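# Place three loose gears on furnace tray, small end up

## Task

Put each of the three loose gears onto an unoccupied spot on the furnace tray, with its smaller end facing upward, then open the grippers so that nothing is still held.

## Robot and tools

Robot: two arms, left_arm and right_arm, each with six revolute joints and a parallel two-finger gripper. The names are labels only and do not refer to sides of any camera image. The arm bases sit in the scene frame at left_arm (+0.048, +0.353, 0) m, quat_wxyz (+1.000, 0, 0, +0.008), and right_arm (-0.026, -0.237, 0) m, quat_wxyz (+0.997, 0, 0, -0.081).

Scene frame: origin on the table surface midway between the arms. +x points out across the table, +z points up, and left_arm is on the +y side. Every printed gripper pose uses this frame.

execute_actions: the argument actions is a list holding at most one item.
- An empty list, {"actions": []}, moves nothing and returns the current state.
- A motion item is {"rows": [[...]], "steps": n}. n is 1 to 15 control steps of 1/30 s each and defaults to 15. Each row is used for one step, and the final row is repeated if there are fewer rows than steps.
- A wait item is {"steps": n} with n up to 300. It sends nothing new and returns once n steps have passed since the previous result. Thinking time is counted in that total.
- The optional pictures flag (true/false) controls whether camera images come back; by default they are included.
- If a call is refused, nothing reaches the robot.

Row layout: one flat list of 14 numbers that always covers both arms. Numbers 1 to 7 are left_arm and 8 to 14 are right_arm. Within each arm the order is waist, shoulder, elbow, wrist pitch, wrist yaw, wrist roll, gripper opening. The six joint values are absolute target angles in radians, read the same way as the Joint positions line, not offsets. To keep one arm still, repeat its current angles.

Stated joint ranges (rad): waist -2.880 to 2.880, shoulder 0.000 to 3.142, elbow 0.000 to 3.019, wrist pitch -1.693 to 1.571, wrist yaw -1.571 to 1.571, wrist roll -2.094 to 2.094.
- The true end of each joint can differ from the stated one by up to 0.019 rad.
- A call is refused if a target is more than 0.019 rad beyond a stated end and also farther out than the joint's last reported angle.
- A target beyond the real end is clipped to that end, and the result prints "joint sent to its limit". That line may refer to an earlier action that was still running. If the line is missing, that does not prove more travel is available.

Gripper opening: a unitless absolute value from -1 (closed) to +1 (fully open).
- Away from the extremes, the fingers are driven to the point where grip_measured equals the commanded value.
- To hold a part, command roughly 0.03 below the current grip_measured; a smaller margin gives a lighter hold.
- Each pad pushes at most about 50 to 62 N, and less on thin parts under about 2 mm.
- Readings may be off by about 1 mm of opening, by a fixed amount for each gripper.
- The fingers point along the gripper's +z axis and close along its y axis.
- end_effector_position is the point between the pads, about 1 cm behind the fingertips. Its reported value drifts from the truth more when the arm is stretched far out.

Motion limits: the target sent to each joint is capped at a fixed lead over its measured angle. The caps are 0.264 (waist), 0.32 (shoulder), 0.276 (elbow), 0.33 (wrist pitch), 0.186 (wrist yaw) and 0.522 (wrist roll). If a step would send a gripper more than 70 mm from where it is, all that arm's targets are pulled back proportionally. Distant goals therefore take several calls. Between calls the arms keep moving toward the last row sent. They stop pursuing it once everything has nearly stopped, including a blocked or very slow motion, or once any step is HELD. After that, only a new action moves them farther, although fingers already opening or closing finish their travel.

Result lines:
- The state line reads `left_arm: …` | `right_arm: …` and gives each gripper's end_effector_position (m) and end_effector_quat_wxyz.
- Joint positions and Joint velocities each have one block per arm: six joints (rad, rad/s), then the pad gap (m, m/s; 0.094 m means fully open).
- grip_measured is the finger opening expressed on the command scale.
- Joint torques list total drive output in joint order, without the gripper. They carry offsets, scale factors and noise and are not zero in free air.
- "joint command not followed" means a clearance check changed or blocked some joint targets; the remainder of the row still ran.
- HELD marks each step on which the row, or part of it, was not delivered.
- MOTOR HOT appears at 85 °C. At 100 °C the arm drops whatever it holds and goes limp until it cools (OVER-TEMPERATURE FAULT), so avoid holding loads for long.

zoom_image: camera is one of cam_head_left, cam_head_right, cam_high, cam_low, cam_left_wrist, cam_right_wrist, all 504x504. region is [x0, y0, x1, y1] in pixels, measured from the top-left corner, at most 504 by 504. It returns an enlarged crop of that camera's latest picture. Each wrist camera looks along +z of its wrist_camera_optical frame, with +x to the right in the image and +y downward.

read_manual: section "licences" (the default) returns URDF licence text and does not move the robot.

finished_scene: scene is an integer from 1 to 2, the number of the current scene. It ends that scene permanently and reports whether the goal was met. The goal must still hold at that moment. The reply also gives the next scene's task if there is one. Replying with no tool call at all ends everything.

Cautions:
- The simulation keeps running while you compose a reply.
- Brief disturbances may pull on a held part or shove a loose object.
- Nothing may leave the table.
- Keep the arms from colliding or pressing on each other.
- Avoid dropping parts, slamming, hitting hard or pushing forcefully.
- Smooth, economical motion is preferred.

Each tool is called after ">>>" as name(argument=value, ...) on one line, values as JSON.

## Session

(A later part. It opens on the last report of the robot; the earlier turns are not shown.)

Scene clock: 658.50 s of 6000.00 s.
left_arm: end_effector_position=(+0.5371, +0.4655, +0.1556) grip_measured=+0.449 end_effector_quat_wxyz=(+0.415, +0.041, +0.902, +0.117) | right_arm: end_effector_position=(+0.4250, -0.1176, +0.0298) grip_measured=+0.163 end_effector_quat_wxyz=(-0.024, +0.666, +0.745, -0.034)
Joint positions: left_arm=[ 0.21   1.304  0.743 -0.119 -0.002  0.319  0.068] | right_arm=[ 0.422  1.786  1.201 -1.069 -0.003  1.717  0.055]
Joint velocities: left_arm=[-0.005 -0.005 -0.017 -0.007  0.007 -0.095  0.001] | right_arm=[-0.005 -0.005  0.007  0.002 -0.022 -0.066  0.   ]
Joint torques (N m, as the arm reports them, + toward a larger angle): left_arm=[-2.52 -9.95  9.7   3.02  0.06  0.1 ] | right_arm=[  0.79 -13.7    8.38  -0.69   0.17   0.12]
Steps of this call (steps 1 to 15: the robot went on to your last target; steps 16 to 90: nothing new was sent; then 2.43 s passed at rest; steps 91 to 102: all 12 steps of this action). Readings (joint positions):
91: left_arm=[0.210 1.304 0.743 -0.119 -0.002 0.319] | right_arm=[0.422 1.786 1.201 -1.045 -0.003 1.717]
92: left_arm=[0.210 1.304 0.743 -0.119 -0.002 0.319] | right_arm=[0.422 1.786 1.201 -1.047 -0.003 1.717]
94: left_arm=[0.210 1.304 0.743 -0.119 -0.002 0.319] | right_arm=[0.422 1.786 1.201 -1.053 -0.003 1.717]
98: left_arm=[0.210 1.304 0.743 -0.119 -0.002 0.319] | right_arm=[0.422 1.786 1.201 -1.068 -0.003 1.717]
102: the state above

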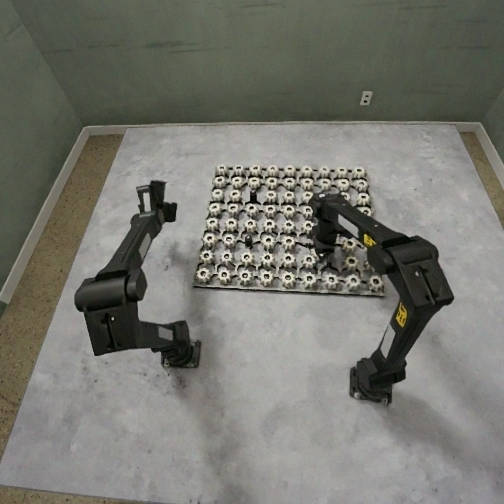

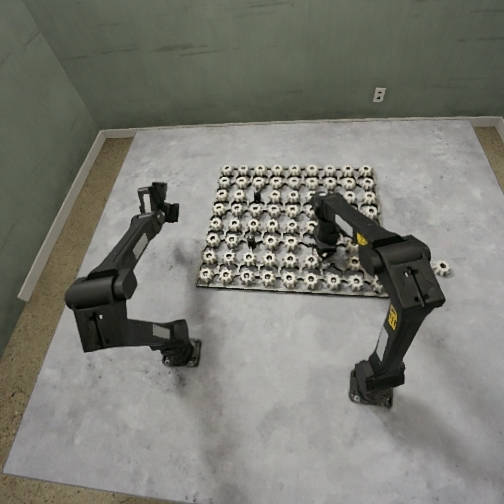

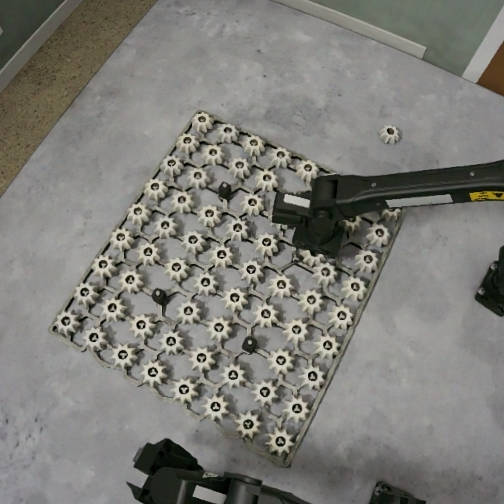

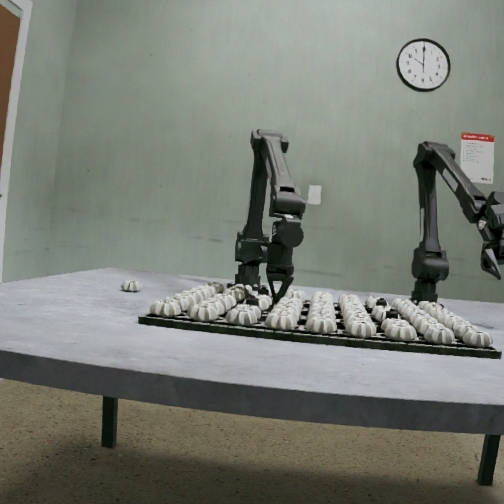

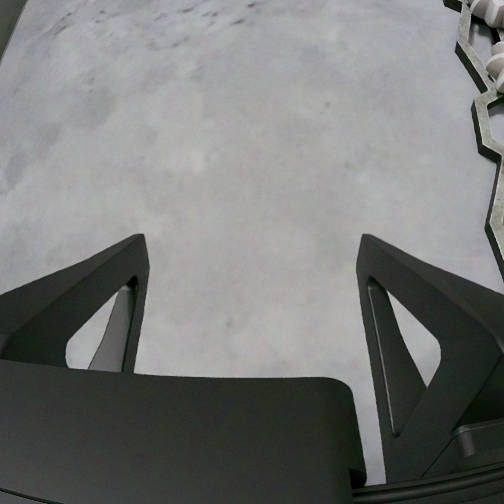

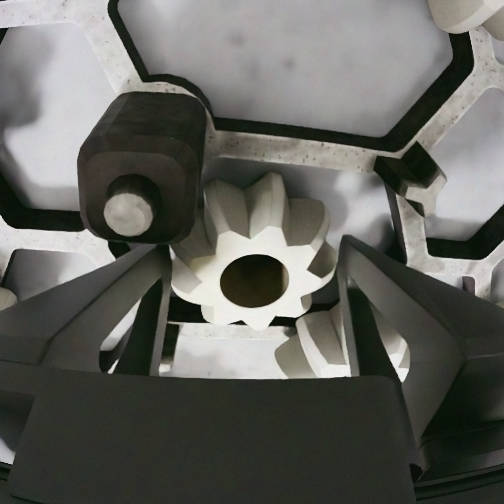

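>>> execute_actions(actions=[{"rows": [
[0.200,1.295,0.750,-0.100,0,0.33,0.45, 0.418,1.795,1.210,-1.070,0,1.73,0.22],
[0.200,1.295,0.750,-0.100,0,0.33,0.45, 0.418,1.795,1.208,-1.062,0,1.73,0.28],
[0.200,1.295,0.750,-0.100,0,0.33,0.45, 0.418,1.795,1.205,-1.058,0,1.73,0.33],
[0.200,1.295,0.750,-0.100,0,0.33,0.45, 0.418,1.795,1.202,-1.054,0,1.73,0.33],
[0.200,1.295,0.750,-0.100,0,0.33,0.45, 0.418,1.795,1.200,-1.049,0,1.73,0.33],
[0.200,1.295,0.750,-0.100,0,0.33,0.45, 0.418,1.795,1.197,-1.044,0,1.73,0.33],
[0.200,1.295,0.750,-0.100,0,0.33,0.45, 0.418,1.795,1.195,-1.039,0,1.73,0.33],
[0.200,1.295,0.750,-0.100,0,0.33,0.45, 0.418,1.795,1.192,-1.034,0,1.73,0.33],
[0.200,1.295,0.750,-0.100,0,0.33,0.45, 0.418,1.795,1.190,-1.029,0,1.73,0.33],
[0.200,1.295,0.750,-0.100,0,0.33,0.45, 0.418,1.795,1.187,-1.024,0,1.73,0.33],
[0.200,1.295,0.750,-0.100,0,0.33,0.45, 0.418,1.795,1.185,-1.019,0,1.73,0.33],
[0.200,1.295,0.750,-0.100,0,0.33,0.45, 0.418,1.795,1.183,-1.014,0,1.73,0.33],
[0.200,1.295,0.750,-0.100,0,0.33,0.45, 0.418,1.795,1.182,-1.010,0,1.73,0.33]
], "steps": 15}], pictures=false)

>>> execute_actions(actions=[{"steps": 8}])

Scene clock: 672.97 s of 6000.00 s.
left_arm: end_effector_position=(+0.5371, +0.4655, +0.1556) grip_measured=+0.449 end_effector_quat_wxyz=(+0.415, +0.041, +0.902, +0.117) | right_arm: end_effector_position=(+0.4258, -0.1174, +0.0223) grip_measured=+0.327 end_effector_quat_wxyz=(-0.018, +0.666, +0.745, -0.025)
Joint positions: left_arm=[ 0.21   1.304  0.743 -0.119 -0.002  0.319  0.068] | right_arm=[ 0.422  1.786  1.178 -1.024 -0.003  1.717  0.062]
Joint velocities: left_arm=[-0.015 -0.015  0.017 -0.007  0.037  0.007 -0.001] | right_arm=[ 0.005 -0.005 -0.032  0.042  0.007 -0.051  0.001]
Joint torques (N m, as the arm reports them, + toward a larger angle): left_arm=[-2.51 -9.91  9.68  3.02  0.07  0.09] | right_arm=[ -0.63 -13.98   7.76   0.22   0.21   0.19]
Steps of this call (steps 1 to 15: the robot went on to your last target; steps 16 to 90: nothing new was sent; then 10.97 s passed at rest; steps 91 to 105: all 15 steps of this action). Readings (joint positions):
91: left_arm=[0.210 1.304 0.743 -0.119 -0.002 0.319] | right_arm=[0.422 1.786 1.201 -1.069 -0.003 1.717]
92: left_arm=[0.210 1.304 0.743 -0.119 -0.002 0.319] | right_arm=[0.422 1.786 1.201 -1.069 -0.003 1.717]
94: left_arm=[0.210 1.304 0.743 -0.119 -0.002 0.319] | right_arm=[0.422 1.786 1.201 -1.068 -0.003 1.717]
98: left_arm=[0.210 1.304 0.743 -0.119 -0.002 0.319] | right_arm=[0.422 1.786 1.195 -1.052 -0.003 1.717]
105: the state above

Scene clock: 673.23 s of 6000.00 s.
left_arm: end_effector_position=(+0.5371, +0.4655, +0.1556) grip_measured=+0.449 end_effector_quat_wxyz=(+0.415, +0.041, +0.902, +0.117) | right_arm: end_effector_position=(+0.4264, -0.1172, +0.0221) grip_measured=+0.327 end_effector_quat_wxyz=(-0.017, +0.666, +0.745, -0.023)
Joint positions: left_arm=[ 0.21   1.304  0.743 -0.119 -0.002  0.319  0.068] | right_arm=[ 0.422  1.786  1.178 -1.02  -0.003  1.717  0.062]
Joint velocities: left_arm=[ 0.005 -0.015  0.007  0.002 -0.051 -0.007  0.   ] | right_arm=[ 0.005  0.005  0.007  0.002 -0.037 -0.051  0.001]
Joint torques (N m, as the arm reports them, + toward a larger angle): left_arm=[-2.41 -9.9   9.72  3.04  0.06  0.09] | right_arm=[  1.11 -14.76   7.72   0.25   0.2    0.18]
Steps of this call (steps 1 to 8: the robot went on to your last target). Readings (joint positions):
1: left_arm=[0.210 1.304 0.743 -0.119 -0.002 0.319] | right_arm=[0.422 1.786 1.178 -1.023 -0.003 1.717]
2: left_arm=[0.210 1.304 0.743 -0.119 -0.002 0.319] | right_arm=[0.422 1.786 1.178 -1.022 -0.003 1.717]
4: left_arm=[0.210 1.304 0.743 -0.119 -0.002 0.319] | right_arm=[0.422 1.786 1.178 -1.021 -0.003 1.717]
8: the state above

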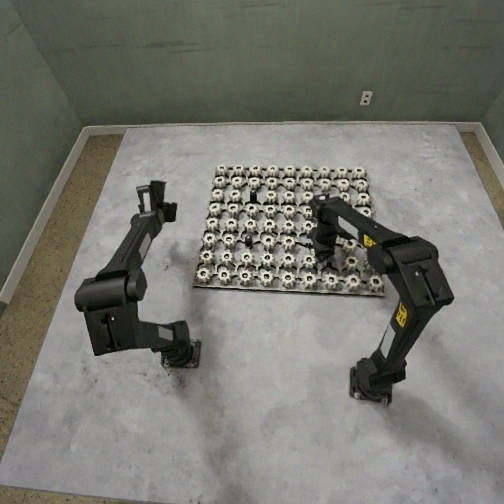

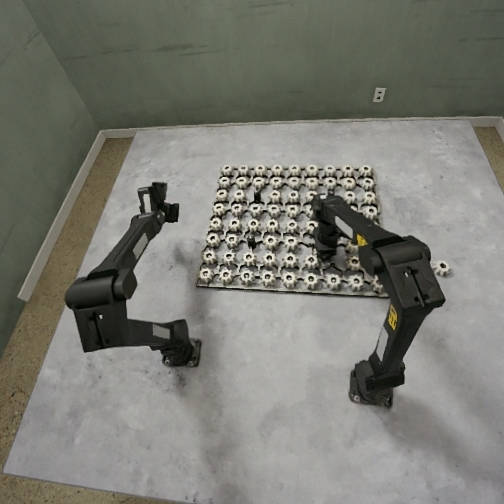

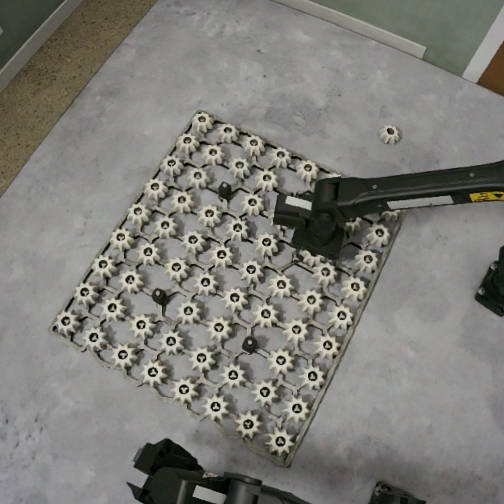

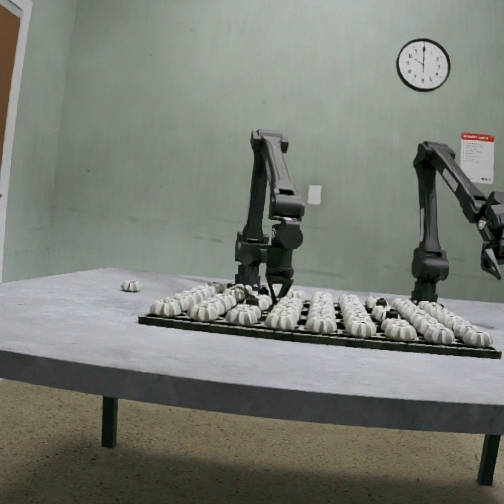

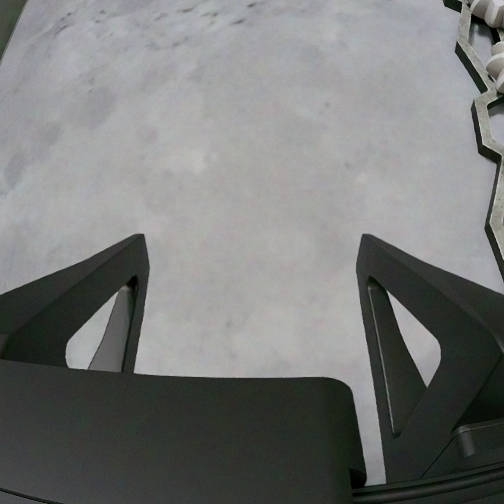

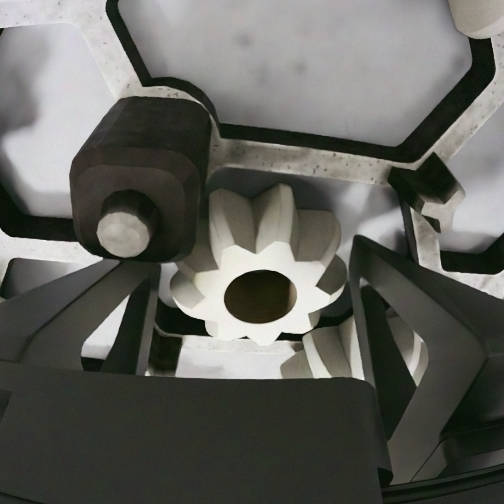

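>>> execute_actions(actions=[])

Scene clock: 691.80 s of 6000.00 s.
left_arm: end_effector_position=(+0.5371, +0.4655, +0.1556) grip_measured=+0.449 end_effector_quat_wxyz=(+0.415, +0.041, +0.902, +0.117) | right_arm: end_effector_position=(+0.4264, -0.1172, +0.0221) grip_measured=+0.327 end_effector_quat_wxyz=(-0.017, +0.666, +0.745, -0.023)
Joint positions: left_arm=[ 0.21   1.304  0.743 -0.119 -0.002  0.319  0.068] | right_arm=[ 0.422  1.786  1.178 -1.02  -0.003  1.717  0.062]
Joint velocities: left_arm=[ 0.005 -0.005  0.002  0.002 -0.051  0.007  0.001] | right_arm=[-0.015 -0.024 -0.002  0.002  0.007  0.051  0.001]
Joint torques (N m, as the arm reports them, + toward a larger angle): left_arm=[ -2.36 -10.     9.69   3.02   0.07   0.09] | right_arm=[ -0.44 -14.39   7.91   0.31   0.23   0.11]
Steps of this call (steps 1 to 15: the robot went on to your last target; steps 16 to 90: nothing new was sent; then 15.57 s passed at rest). Readings (joint positions):
1: left_arm=[0.210 1.304 0.743 -0.119 -0.002 0.319] | right_arm=[0.422 1.786 1.178 -1.020 -0.003 1.717]
2: left_arm=[0.210 1.304 0.743 -0.119 -0.002 0.319] | right_arm=[0.422 1.786 1.178 -1.020 -0.003 1.717]
4: left_arm=[0.210 1.304 0.743 -0.119 -0.002 0.319] | right_arm=[0.422 1.786 1.178 -1.020 -0.003 1.717]
8: left_arm=[0.210 1.304 0.743 -0.119 -0.002 0.319] | right_arm=[0.422 1.786 1.178 -1.020 -0.003 1.717]
90: the state above
All arms were judged still, so your last target was given up. Only a new action makes them travel on or press farther. Fingers that are still opening or closing keep moving.

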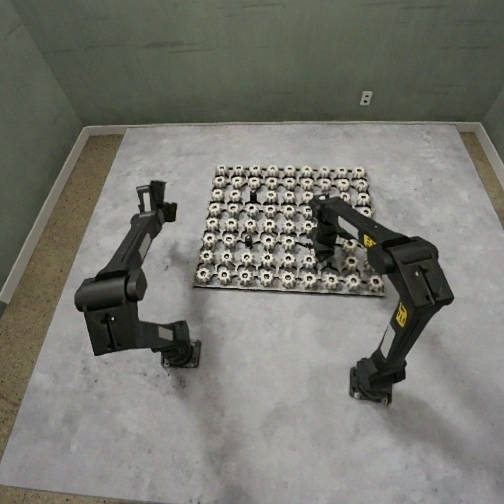

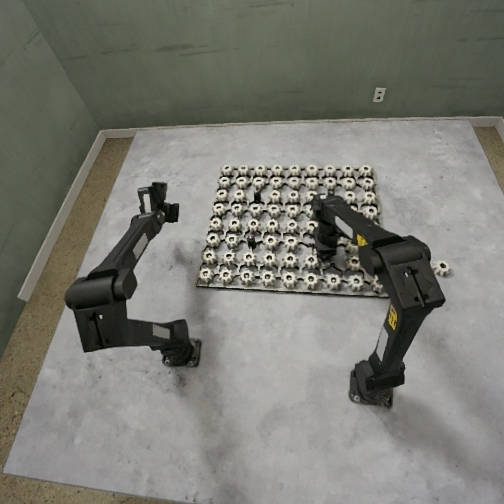

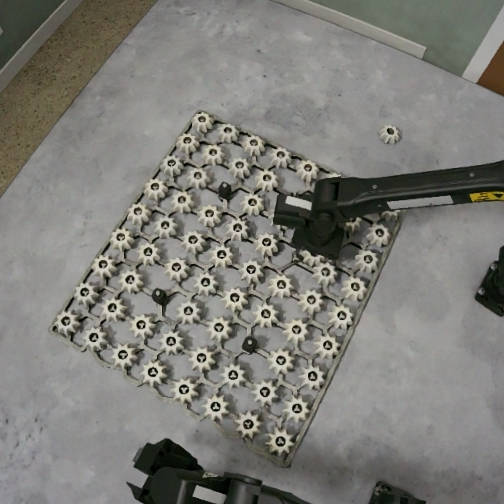

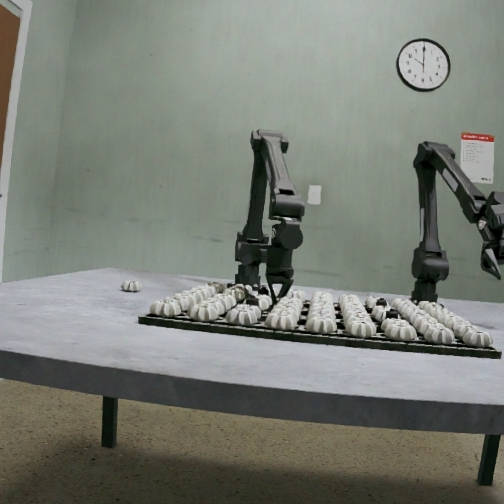

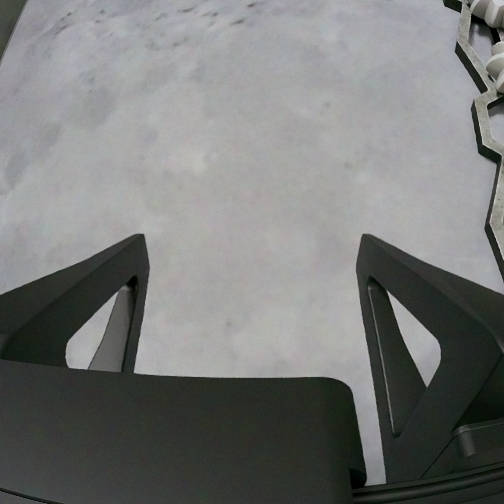

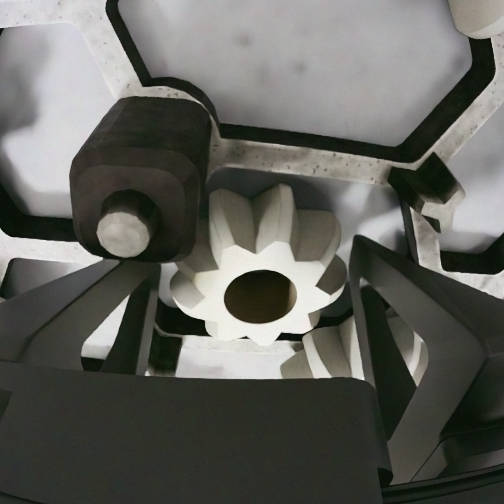

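>>> execute_actions(actions=[{"rows":[[0.200,1.295,0.750,-0.100,0,0.33,0.45,0.418,1.790,1.182,-1.010,0,1.73,0.30],[0.200,1.295,0.750,-0.100,0,0.33,0.45,0.418,1.790,1.182,-1.010,0,1.73,0.28],[0.200,1.295,0.750,-0.100,0,0.33,0.45,0.418,1.790,1.182,-1.010,0,1.73,0.26],[0.200,1.295,0.750,-0.100,0,0.33,0.45,0.418,1.790,1.182,-1.010,0,1.73,0.24],[0.200,1.295,0.750,-0.100,0,0.33,0.45,0.418,1.790,1.182,-1.010,0,1.73,0.22],[0.200,1.295,0.750,-0.100,0,0.33,0.45,0.418,1.790,1.182,-1.010,0,1.73,0.20],[0.200,1.295,0.750,-0.100,0,0.33,0.45,0.418,1.790,1.182,-1.010,0,1.73,0.18],[0.200,1.295,0.750,-0.100,0,0.33,0.45,0.418,1.790,1.182,-1.010,0,1.73,0.16],[0.200,1.295,0.750,-0.100,0,0.33,0.45,0.418,1.790,1.182,-1.010,0,1.73,0.15]],"steps":15}])

Scene clock: 699.50 s of 6000.00 s.
left_arm: end_effector_position=(+0.5371, +0.4655, +0.1556) grip_measured=+0.449 end_effector_quat_wxyz=(+0.415, +0.041, +0.902, +0.117) | right_arm: end_effector_position=(+0.4264, -0.1172, +0.0221) grip_measured=+0.153 end_effector_quat_wxyz=(-0.017, +0.666, +0.745, -0.023)
Joint positions: left_arm=[ 0.21   1.304  0.743 -0.119 -0.002  0.319  0.068] | right_arm=[ 0.422  1.786  1.178 -1.02  -0.003  1.717  0.054]
Joint velocities: left_arm=[-0.005 -0.015  0.012 -0.007 -0.066  0.081 -0.001] | right_arm=[-0.005 -0.015 -0.017 -0.007 -0.051  0.022 -0.   ]
Joint torques (N m, as the arm reports them, + toward a larger angle): left_arm=[-2.29 -9.87  9.66  3.    0.07  0.09] | right_arm=[ -0.27 -14.58   7.62   0.3    0.1    0.11]
Steps of this call (steps 1 to 90: nothing new was sent; then 4.20 s passed at rest; steps 91 to 105: all 15 steps of this action). Readings (joint positions):
91: left_arm=[0.210 1.304 0.743 -0.119 -0.002 0.319] | right_arm=[0.422 1.786 1.178 -1.020 -0.003 1.717]
92: left_arm=[0.210 1.304 0.743 -0.119 -0.002 0.319] | right_arm=[0.422 1.786 1.178 -1.020 -0.003 1.717]
94: left_arm=[0.210 1.304 0.743 -0.119 -0.002 0.319] | right_arm=[0.422 1.786 1.178 -1.020 -0.003 1.717]
98: left_arm=[0.210 1.304 0.743 -0.119 -0.002 0.319] | right_arm=[0.422 1.786 1.178 -1.020 -0.003 1.717]
105: the state above

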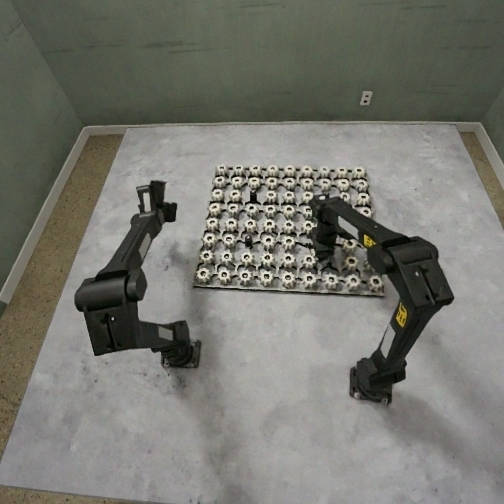

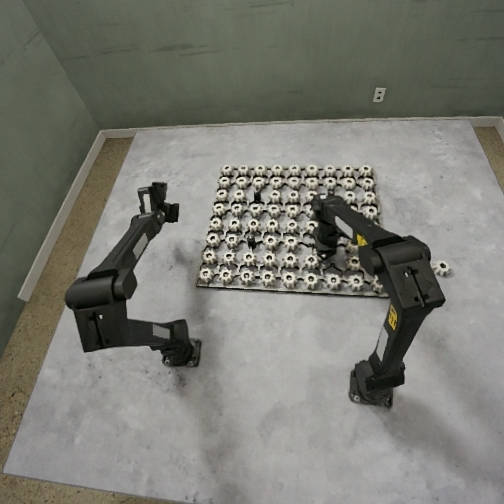

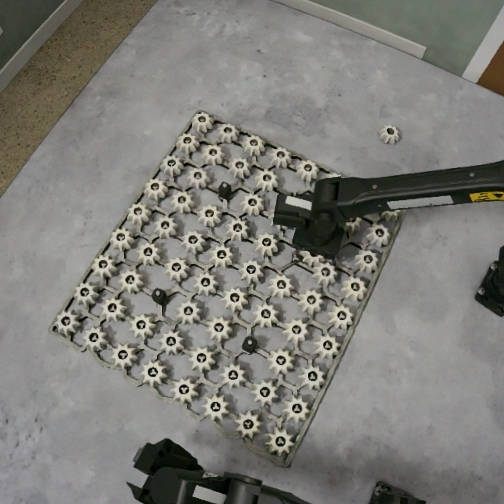

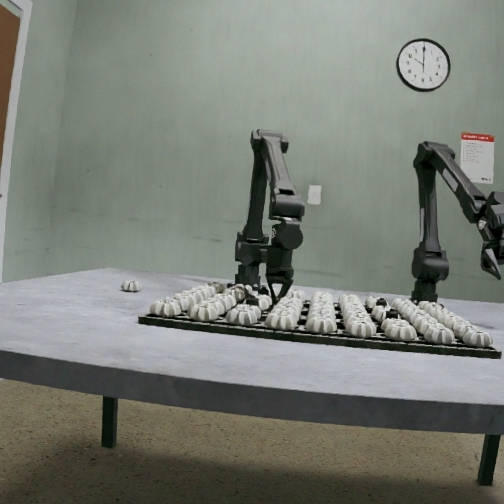

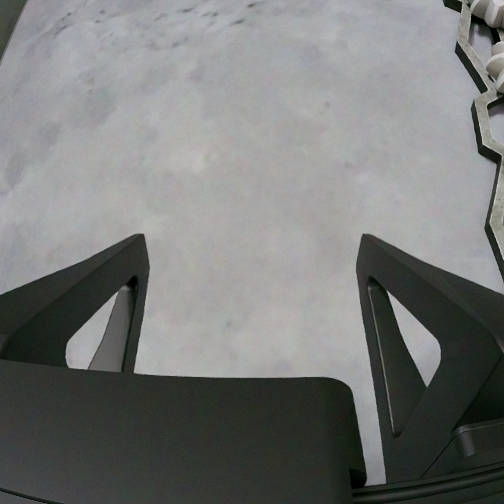

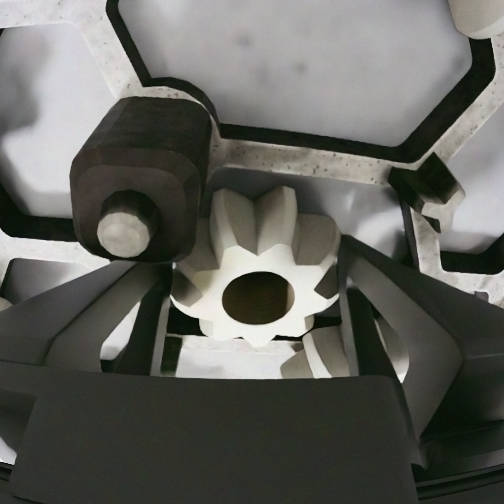

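>>> execute_actions(actions=[{"rows":[[0.200,1.295,0.750,-0.100,0,0.33,0.45,0.418,1.790,1.182,-1.010,0,1.73,0.20],[0.200,1.295,0.750,-0.100,0,0.33,0.45,0.418,1.790,1.182,-1.010,0,1.73,0.24],[0.200,1.295,0.750,-0.100,0,0.33,0.45,0.418,1.793,1.182,-1.010,0,1.73,0.24],[0.200,1.295,0.750,-0.100,0,0.33,0.45,0.418,1.796,1.182,-1.010,0,1.73,0.24],[0.200,1.295,0.750,-0.100,0,0.33,0.45,0.418,1.799,1.182,-1.010,0,1.73,0.24],[0.200,1.295,0.750,-0.100,0,0.33,0.45,0.418,1.802,1.182,-1.008,0,1.73,0.24],[0.200,1.295,0.750,-0.100,0,0.33,0.45,0.418,1.805,1.182,-1.006,0,1.73,0.24],[0.200,1.295,0.750,-0.100,0,0.33,0.45,0.418,1.808,1.182,-1.004,0,1.73,0.24],[0.200,1.295,0.750,-0.100,0,0.33,0.45,0.418,1.811,1.182,-1.002,0,1.73,0.24],[0.200,1.295,0.750,-0.100,0,0.33,0.45,0.418,1.814,1.182,-1.000,0,1.73,0.24]],"steps":15}])

Scene clock: 712.57 s of 6000.00 s.
left_arm: end_effector_position=(+0.5371, +0.4655, +0.1556) grip_measured=+0.449 end_effector_quat_wxyz=(+0.415, +0.041, +0.902, +0.117) | right_arm: end_effector_position=(+0.4277, -0.1169, +0.0200) grip_measured=+0.237 end_effector_quat_wxyz=(-0.017, +0.666, +0.745, -0.022)
Joint positions: left_arm=[ 0.21   1.304  0.743 -0.119 -0.002  0.319  0.068] | right_arm=[ 0.422  1.791  1.178 -1.013 -0.003  1.717  0.058]
Joint velocities: left_arm=[-0.005 -0.005 -0.017 -0.002 -0.022 -0.007 -0.001] | right_arm=[-0.005  0.015 -0.002  0.012 -0.007 -0.037 -0.001]
Joint torques (N m, as the arm reports them, + toward a larger angle): left_arm=[-2.47 -9.85  9.67  3.06  0.07  0.09] | right_arm=[  0.55 -13.2    7.69   0.32   0.13   0.21]
Steps of this call (steps 1 to 15: the robot went on to your last target; steps 16 to 90: nothing new was sent; then 9.57 s passed at rest; steps 91 to 105: all 15 steps of this action). Readings (joint positions):
91: left_arm=[0.210 1.304 0.743 -0.119 -0.002 0.319] | right_arm=[0.422 1.786 1.178 -1.020 -0.003 1.717]
92: left_arm=[0.210 1.304 0.743 -0.119 -0.002 0.319] | right_arm=[0.422 1.786 1.178 -1.020 -0.003 1.717]
94: left_arm=[0.210 1.304 0.743 -0.119 -0.002 0.319] | right_arm=[0.422 1.786 1.178 -1.020 -0.003 1.717]
98: left_arm=[0.210 1.304 0.743 -0.119 -0.002 0.319] | right_arm=[0.422 1.786 1.178 -1.018 -0.003 1.717]
105: the state above

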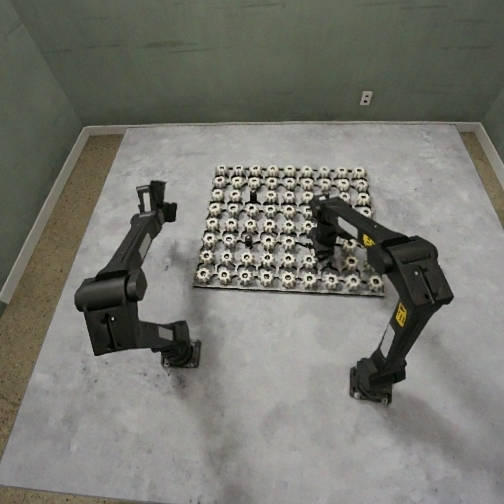

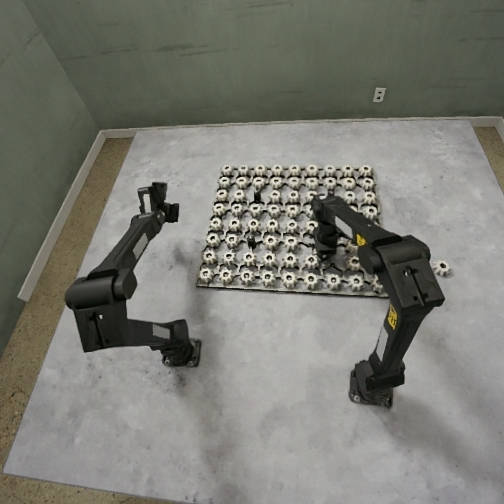

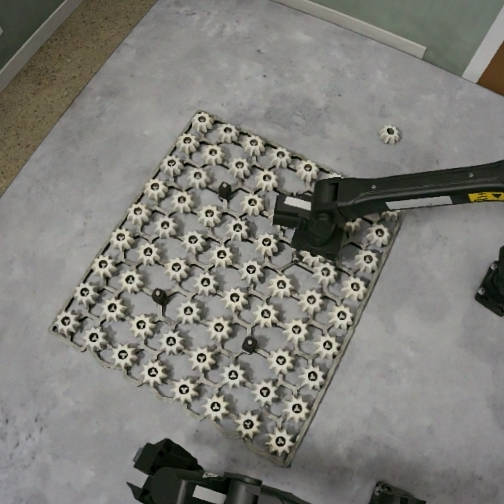

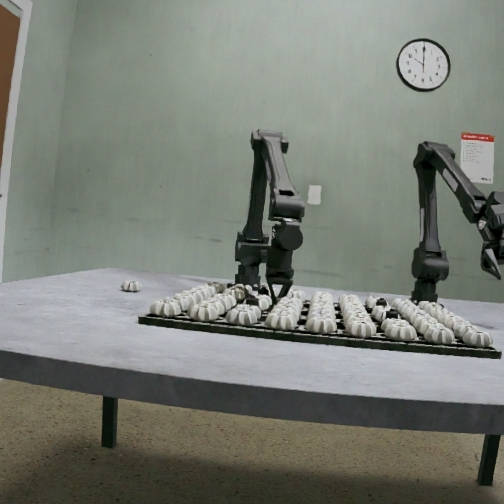

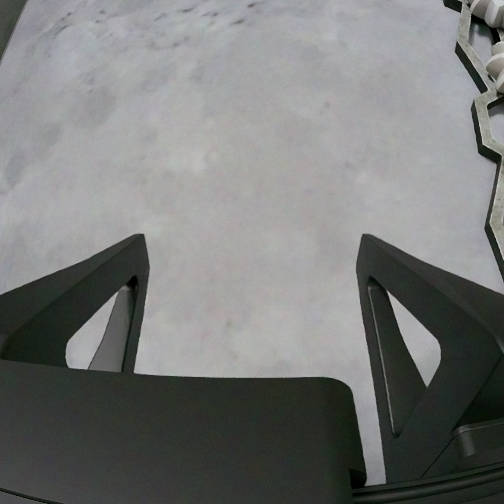

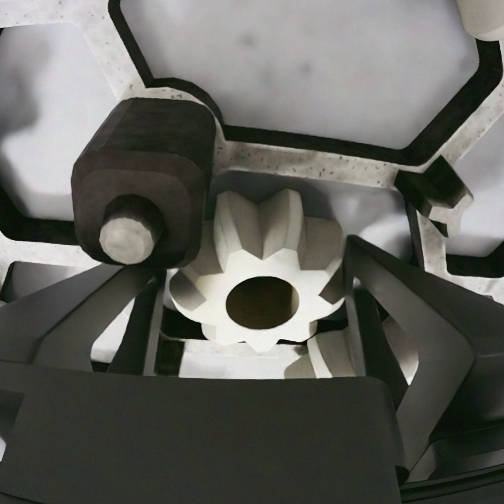

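>>> execute_actions(actions=[{"rows":[[0.200,1.295,0.750,-0.100,0,0.33,0.45,0.418,1.810,1.182,-1.000,0,1.73,0.22],[0.200,1.295,0.750,-0.100,0,0.33,0.45,0.418,1.810,1.182,-1.000,0,1.73,0.20],[0.200,1.295,0.750,-0.100,0,0.33,0.45,0.418,1.810,1.182,-1.000,0,1.73,0.18],[0.200,1.295,0.750,-0.100,0,0.33,0.45,0.418,1.810,1.182,-1.000,0,1.73,0.16],[0.200,1.295,0.750,-0.100,0,0.33,0.45,0.418,1.810,1.182,-1.000,0,1.73,0.145],[0.200,1.295,0.750,-0.100,0,0.33,0.45,0.418,1.810,1.182,-1.000,0,1.73,0.13],[0.200,1.295,0.750,-0.100,0,0.33,0.45,0.418,1.810,1.182,-1.000,0,1.73,0.12],[0.200,1.295,0.750,-0.100,0,0.33,0.45,0.418,1.810,1.182,-1.000,0,1.73,0.11],[0.200,1.295,0.750,-0.100,0,0.33,0.45,0.418,1.810,1.182,-1.000,0,1.73,0.10]],"steps":15}])

Scene clock: 719.60 s of 6000.00 s.
left_arm: end_effector_position=(+0.5371, +0.4655, +0.1556) grip_measured=+0.449 end_effector_quat_wxyz=(+0.415, +0.041, +0.902, +0.117) | right_arm: end_effector_position=(+0.4272, -0.1170, +0.0192) grip_measured=+0.114 end_effector_quat_wxyz=(-0.017, +0.666, +0.745, -0.023)
Joint positions: left_arm=[ 0.21   1.304  0.743 -0.119 -0.002  0.319  0.068] | right_arm=[ 0.422  1.792  1.177 -1.013 -0.003  1.717  0.052]
Joint velocities: left_arm=[-0.024 -0.005  0.002 -0.007 -0.051  0.007 -0.001] | right_arm=[-0.015 -0.024 -0.007  0.007 -0.007  0.066 -0.001]
Joint torques (N m, as the arm reports them, + toward a larger angle): left_arm=[-2.5  -9.89  9.7   3.    0.07  0.09] | right_arm=[  0.41 -13.3    7.94   0.43   0.2    0.15]
Steps of this call (steps 1 to 15: the robot went on to your last target; steps 16 to 90: nothing new was sent; then 3.53 s passed at rest; steps 91 to 105: all 15 steps of this action). Readings (joint positions):
91: left_arm=[0.210 1.304 0.743 -0.119 -0.002 0.319] | right_arm=[0.422 1.792 1.178 -1.013 -0.003 1.717]
92: left_arm=[0.210 1.304 0.743 -0.119 -0.002 0.319] | right_arm=[0.422 1.792 1.178 -1.013 -0.003 1.717]
94: left_arm=[0.210 1.304 0.743 -0.119 -0.002 0.319] | right_arm=[0.422 1.792 1.177 -1.013 -0.003 1.717]
98: left_arm=[0.210 1.304 0.743 -0.119 -0.002 0.319] | right_arm=[0.422 1.792 1.177 -1.013 -0.003 1.717]
105: the state above

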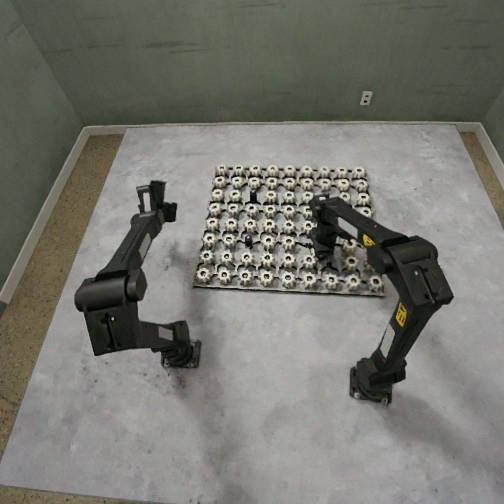

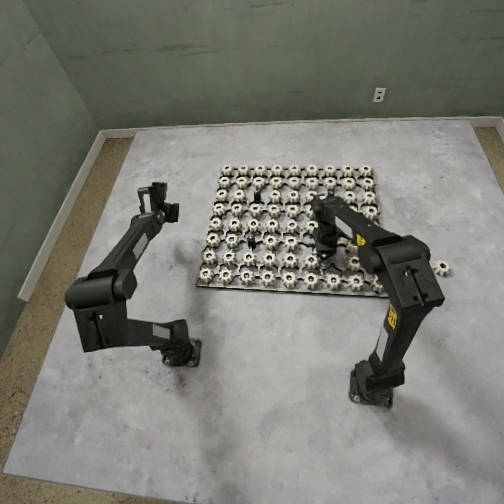

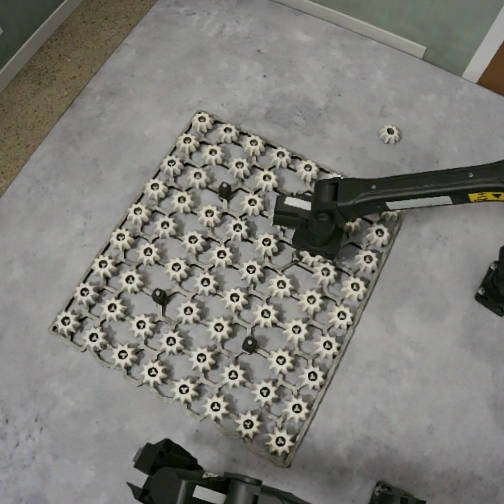

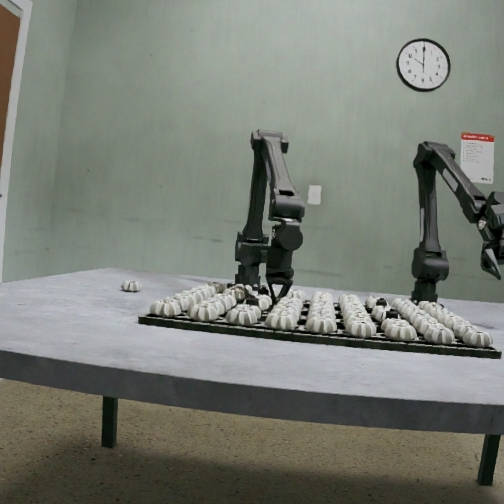

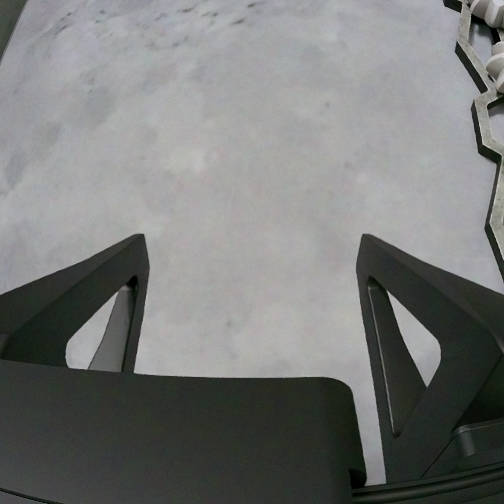

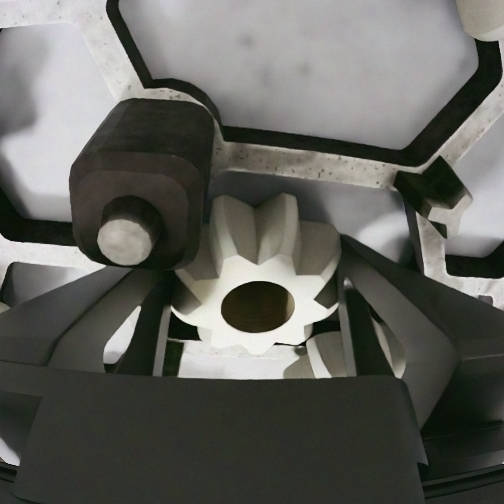

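>>> execute_actions(actions=[{"rows":[[0.200,1.295,0.750,-0.100,0,0.33,0.45,0.418,1.800,1.182,-1.000,0,1.73,0.16],[0.200,1.295,0.750,-0.100,0,0.33,0.45,0.418,1.790,1.182,-1.000,0,1.73,0.22],[0.200,1.295,0.750,-0.100,0,0.33,0.45,0.418,1.780,1.182,-1.000,0,1.73,0.26],[0.200,1.295,0.750,-0.100,0,0.33,0.45,0.420,1.772,1.182,-1.000,0,1.73,0.27],[0.200,1.295,0.750,-0.100,0,0.33,0.45,0.424,1.770,1.182,-1.000,0,1.73,0.27],[0.200,1.295,0.750,-0.100,0,0.33,0.45,0.428,1.770,1.182,-1.000,0,1.73,0.27],[0.200,1.295,0.750,-0.100,0,0.33,0.45,0.432,1.770,1.182,-1.000,0,1.73,0.27],[0.200,1.295,0.750,-0.100,0,0.33,0.45,0.436,1.770,1.182,-1.000,0,1.73,0.27],[0.200,1.295,0.750,-0.100,0,0.33,0.45,0.440,1.770,1.182,-1.000,0,1.73,0.27],[0.200,1.295,0.750,-0.100,0,0.33,0.45,0.444,1.770,1.182,-1.000,0,1.73,0.27],[0.200,1.295,0.750,-0.100,0,0.33,0.45,0.447,1.770,1.182,-1.000,0,1.73,0.27]],"steps":15}])

>>> execute_actions(actions=[{"steps":12}])

Scene clock: 740.87 s of 6000.00 s.
left_arm: end_effector_position=(+0.5371, +0.4655, +0.1556) grip_measured=+0.449 end_effector_quat_wxyz=(+0.415, +0.041, +0.902, +0.117) | right_arm: end_effector_position=(+0.4266, -0.1127, +0.0190) grip_measured=+0.268 end_effector_quat_wxyz=(-0.014, +0.662, +0.749, -0.023)
Joint positions: left_arm=[ 0.21   1.304  0.743 -0.119 -0.002  0.319  0.068] | right_arm=[ 0.433  1.792  1.176 -1.01   0.002  1.718  0.06 ]
Joint velocities: left_arm=[-0.005  0.005 -0.002 -0.002 -0.037 -0.081  0.   ] | right_arm=[-0.024  0.005  0.007  0.012 -0.037 -0.022 -0.   ]
Joint torques (N m, as the arm reports them, + toward a larger angle): left_arm=[-2.44 -9.76  9.7   3.01  0.07  0.09] | right_arm=[  1.45 -16.1    7.84   0.29   0.01   0.2 ]
Steps of this call (steps 1 to 15: the robot went on to your last target; steps 16 to 90: nothing new was sent; then 17.77 s passed at rest; steps 91 to 105: all 15 steps of this action). Readings (joint positions):
91: left_arm=[0.210 1.304 0.743 -0.119 -0.002 0.319] | right_arm=[0.422 1.792 1.177 -1.013 -0.003 1.717]
92: left_arm=[0.210 1.304 0.743 -0.119 -0.002 0.319] | right_arm=[0.422 1.792 1.177 -1.012 -0.002 1.717]
94: left_arm=[0.210 1.304 0.743 -0.119 -0.002 0.319] | right_arm=[0.422 1.792 1.176 -1.012 -0.002 1.718]
98: left_arm=[0.210 1.304 0.743 -0.119 -0.002 0.319] | right_arm=[0.422 1.792 1.176 -1.010 -0.002 1.718]
105: the state above

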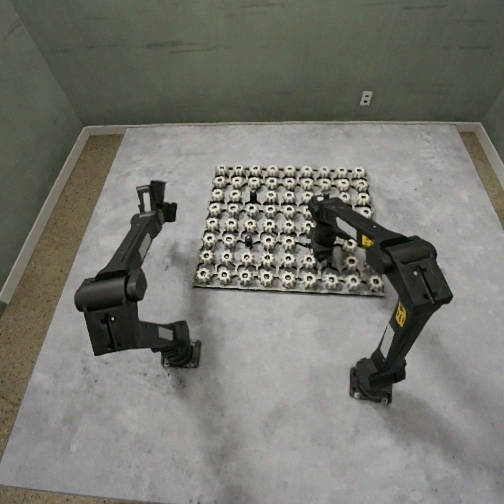

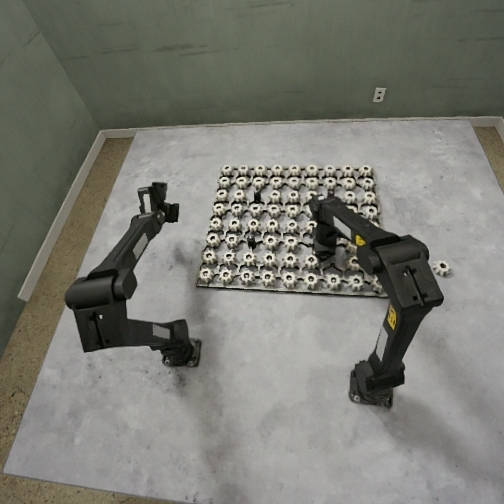

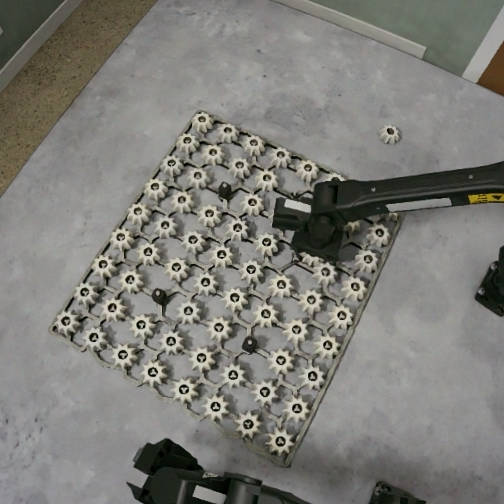

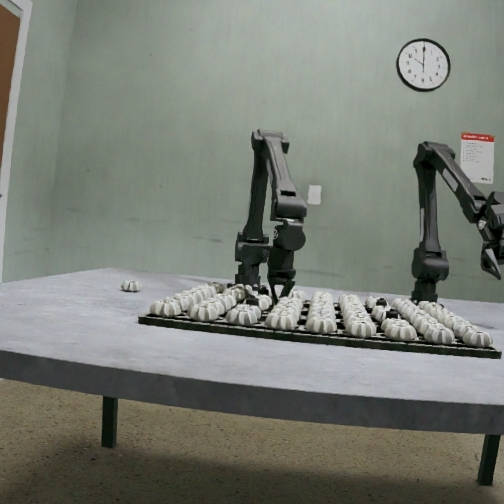

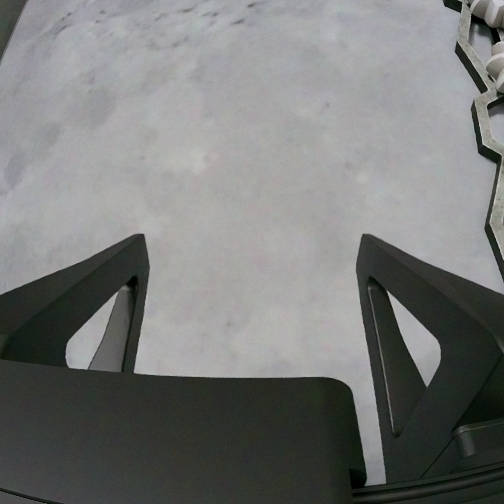

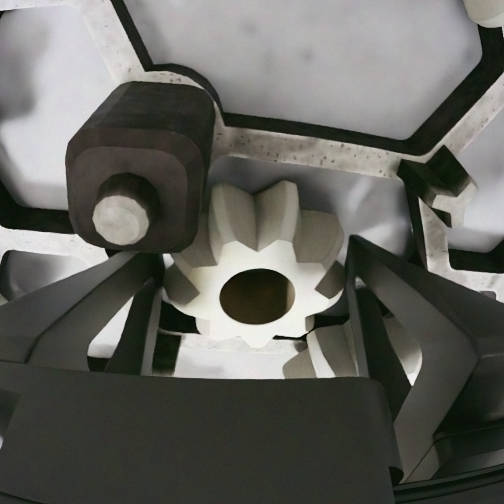

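Scene clock: 741.27 s of 6000.00 s.
left_arm: end_effector_position=(+0.5371, +0.4655, +0.1556) grip_measured=+0.449 end_effector_quat_wxyz=(+0.415, +0.041, +0.902, +0.117) | right_arm: end_effector_position=(+0.4266, -0.1127, +0.0190) grip_measured=+0.268 end_effector_quat_wxyz=(-0.014, +0.662, +0.749, -0.023)
Joint positions: left_arm=[ 0.21   1.304  0.743 -0.119 -0.002  0.319  0.068] | right_arm=[ 0.433  1.792  1.176 -1.01   0.002  1.719  0.06 ]
Joint velocities: left_arm=[-0.005 -0.005  0.007  0.002  0.022 -0.081  0.001] | right_arm=[-0.005  0.005 -0.007 -0.012  0.022 -0.037 -0.001]
Joint torques (N m, as the arm reports them, + toward a larger angle): left_arm=[-2.29 -9.88  9.67  3.02  0.06  0.09] | right_arm=[  1.74 -16.71   8.     0.14   0.08   0.15]
Steps of this call (steps 1 to 12: the robot went on to your last target). Readings (joint positions):
1: left_arm=[0.210 1.304 0.743 -0.119 -0.002 0.319] | right_arm=[0.433 1.792 1.176 -1.010 0.002 1.718]
2: left_arm=[0.210 1.304 0.743 -0.119 -0.002 0.319] | right_arm=[0.433 1.792 1.176 -1.010 0.002 1.719]
4: left_arm=[0.210 1.304 0.743 -0.119 -0.002 0.319] | right_arm=[0.433 1.792 1.176 -1.010 0.002 1.719]
8: left_arm=[0.210 1.304 0.743 -0.119 -0.002 0.319] | right_arm=[0.433 1.792 1.176 -1.010 0.002 1.719]
12: the state above

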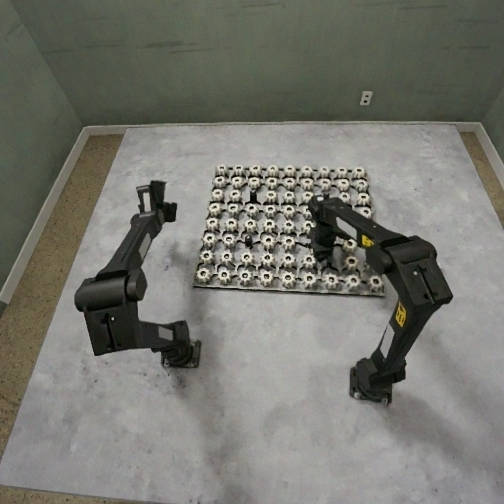

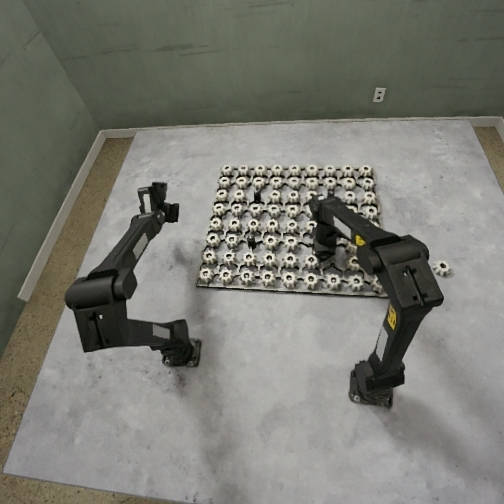

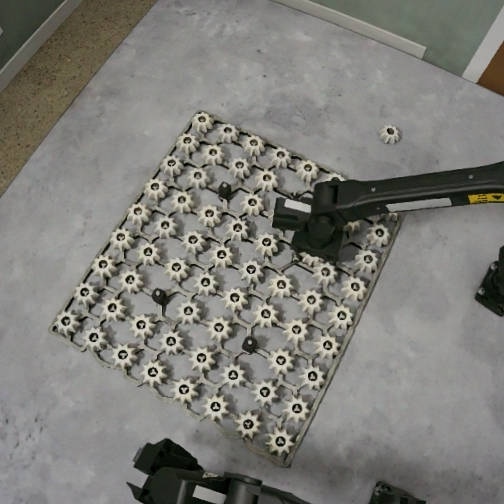

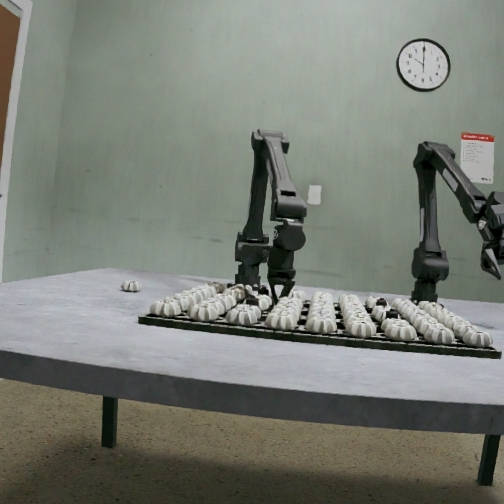

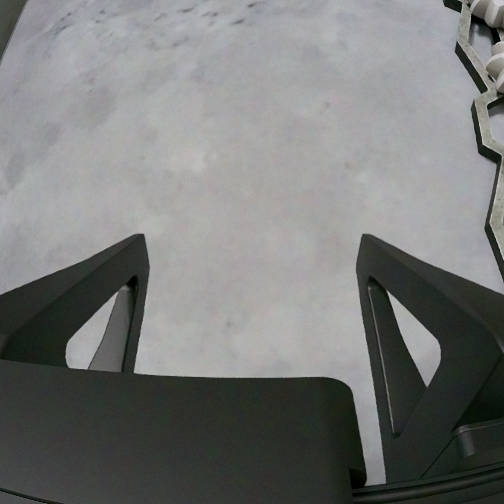

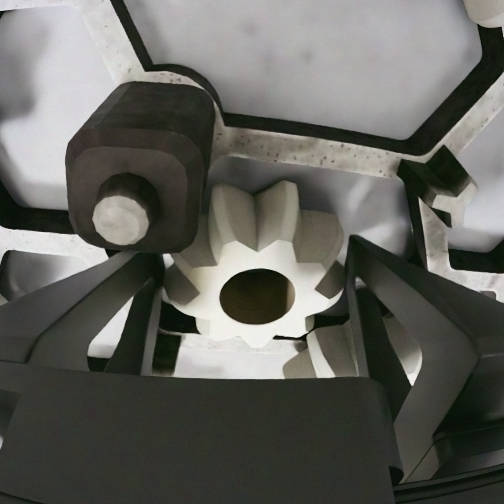

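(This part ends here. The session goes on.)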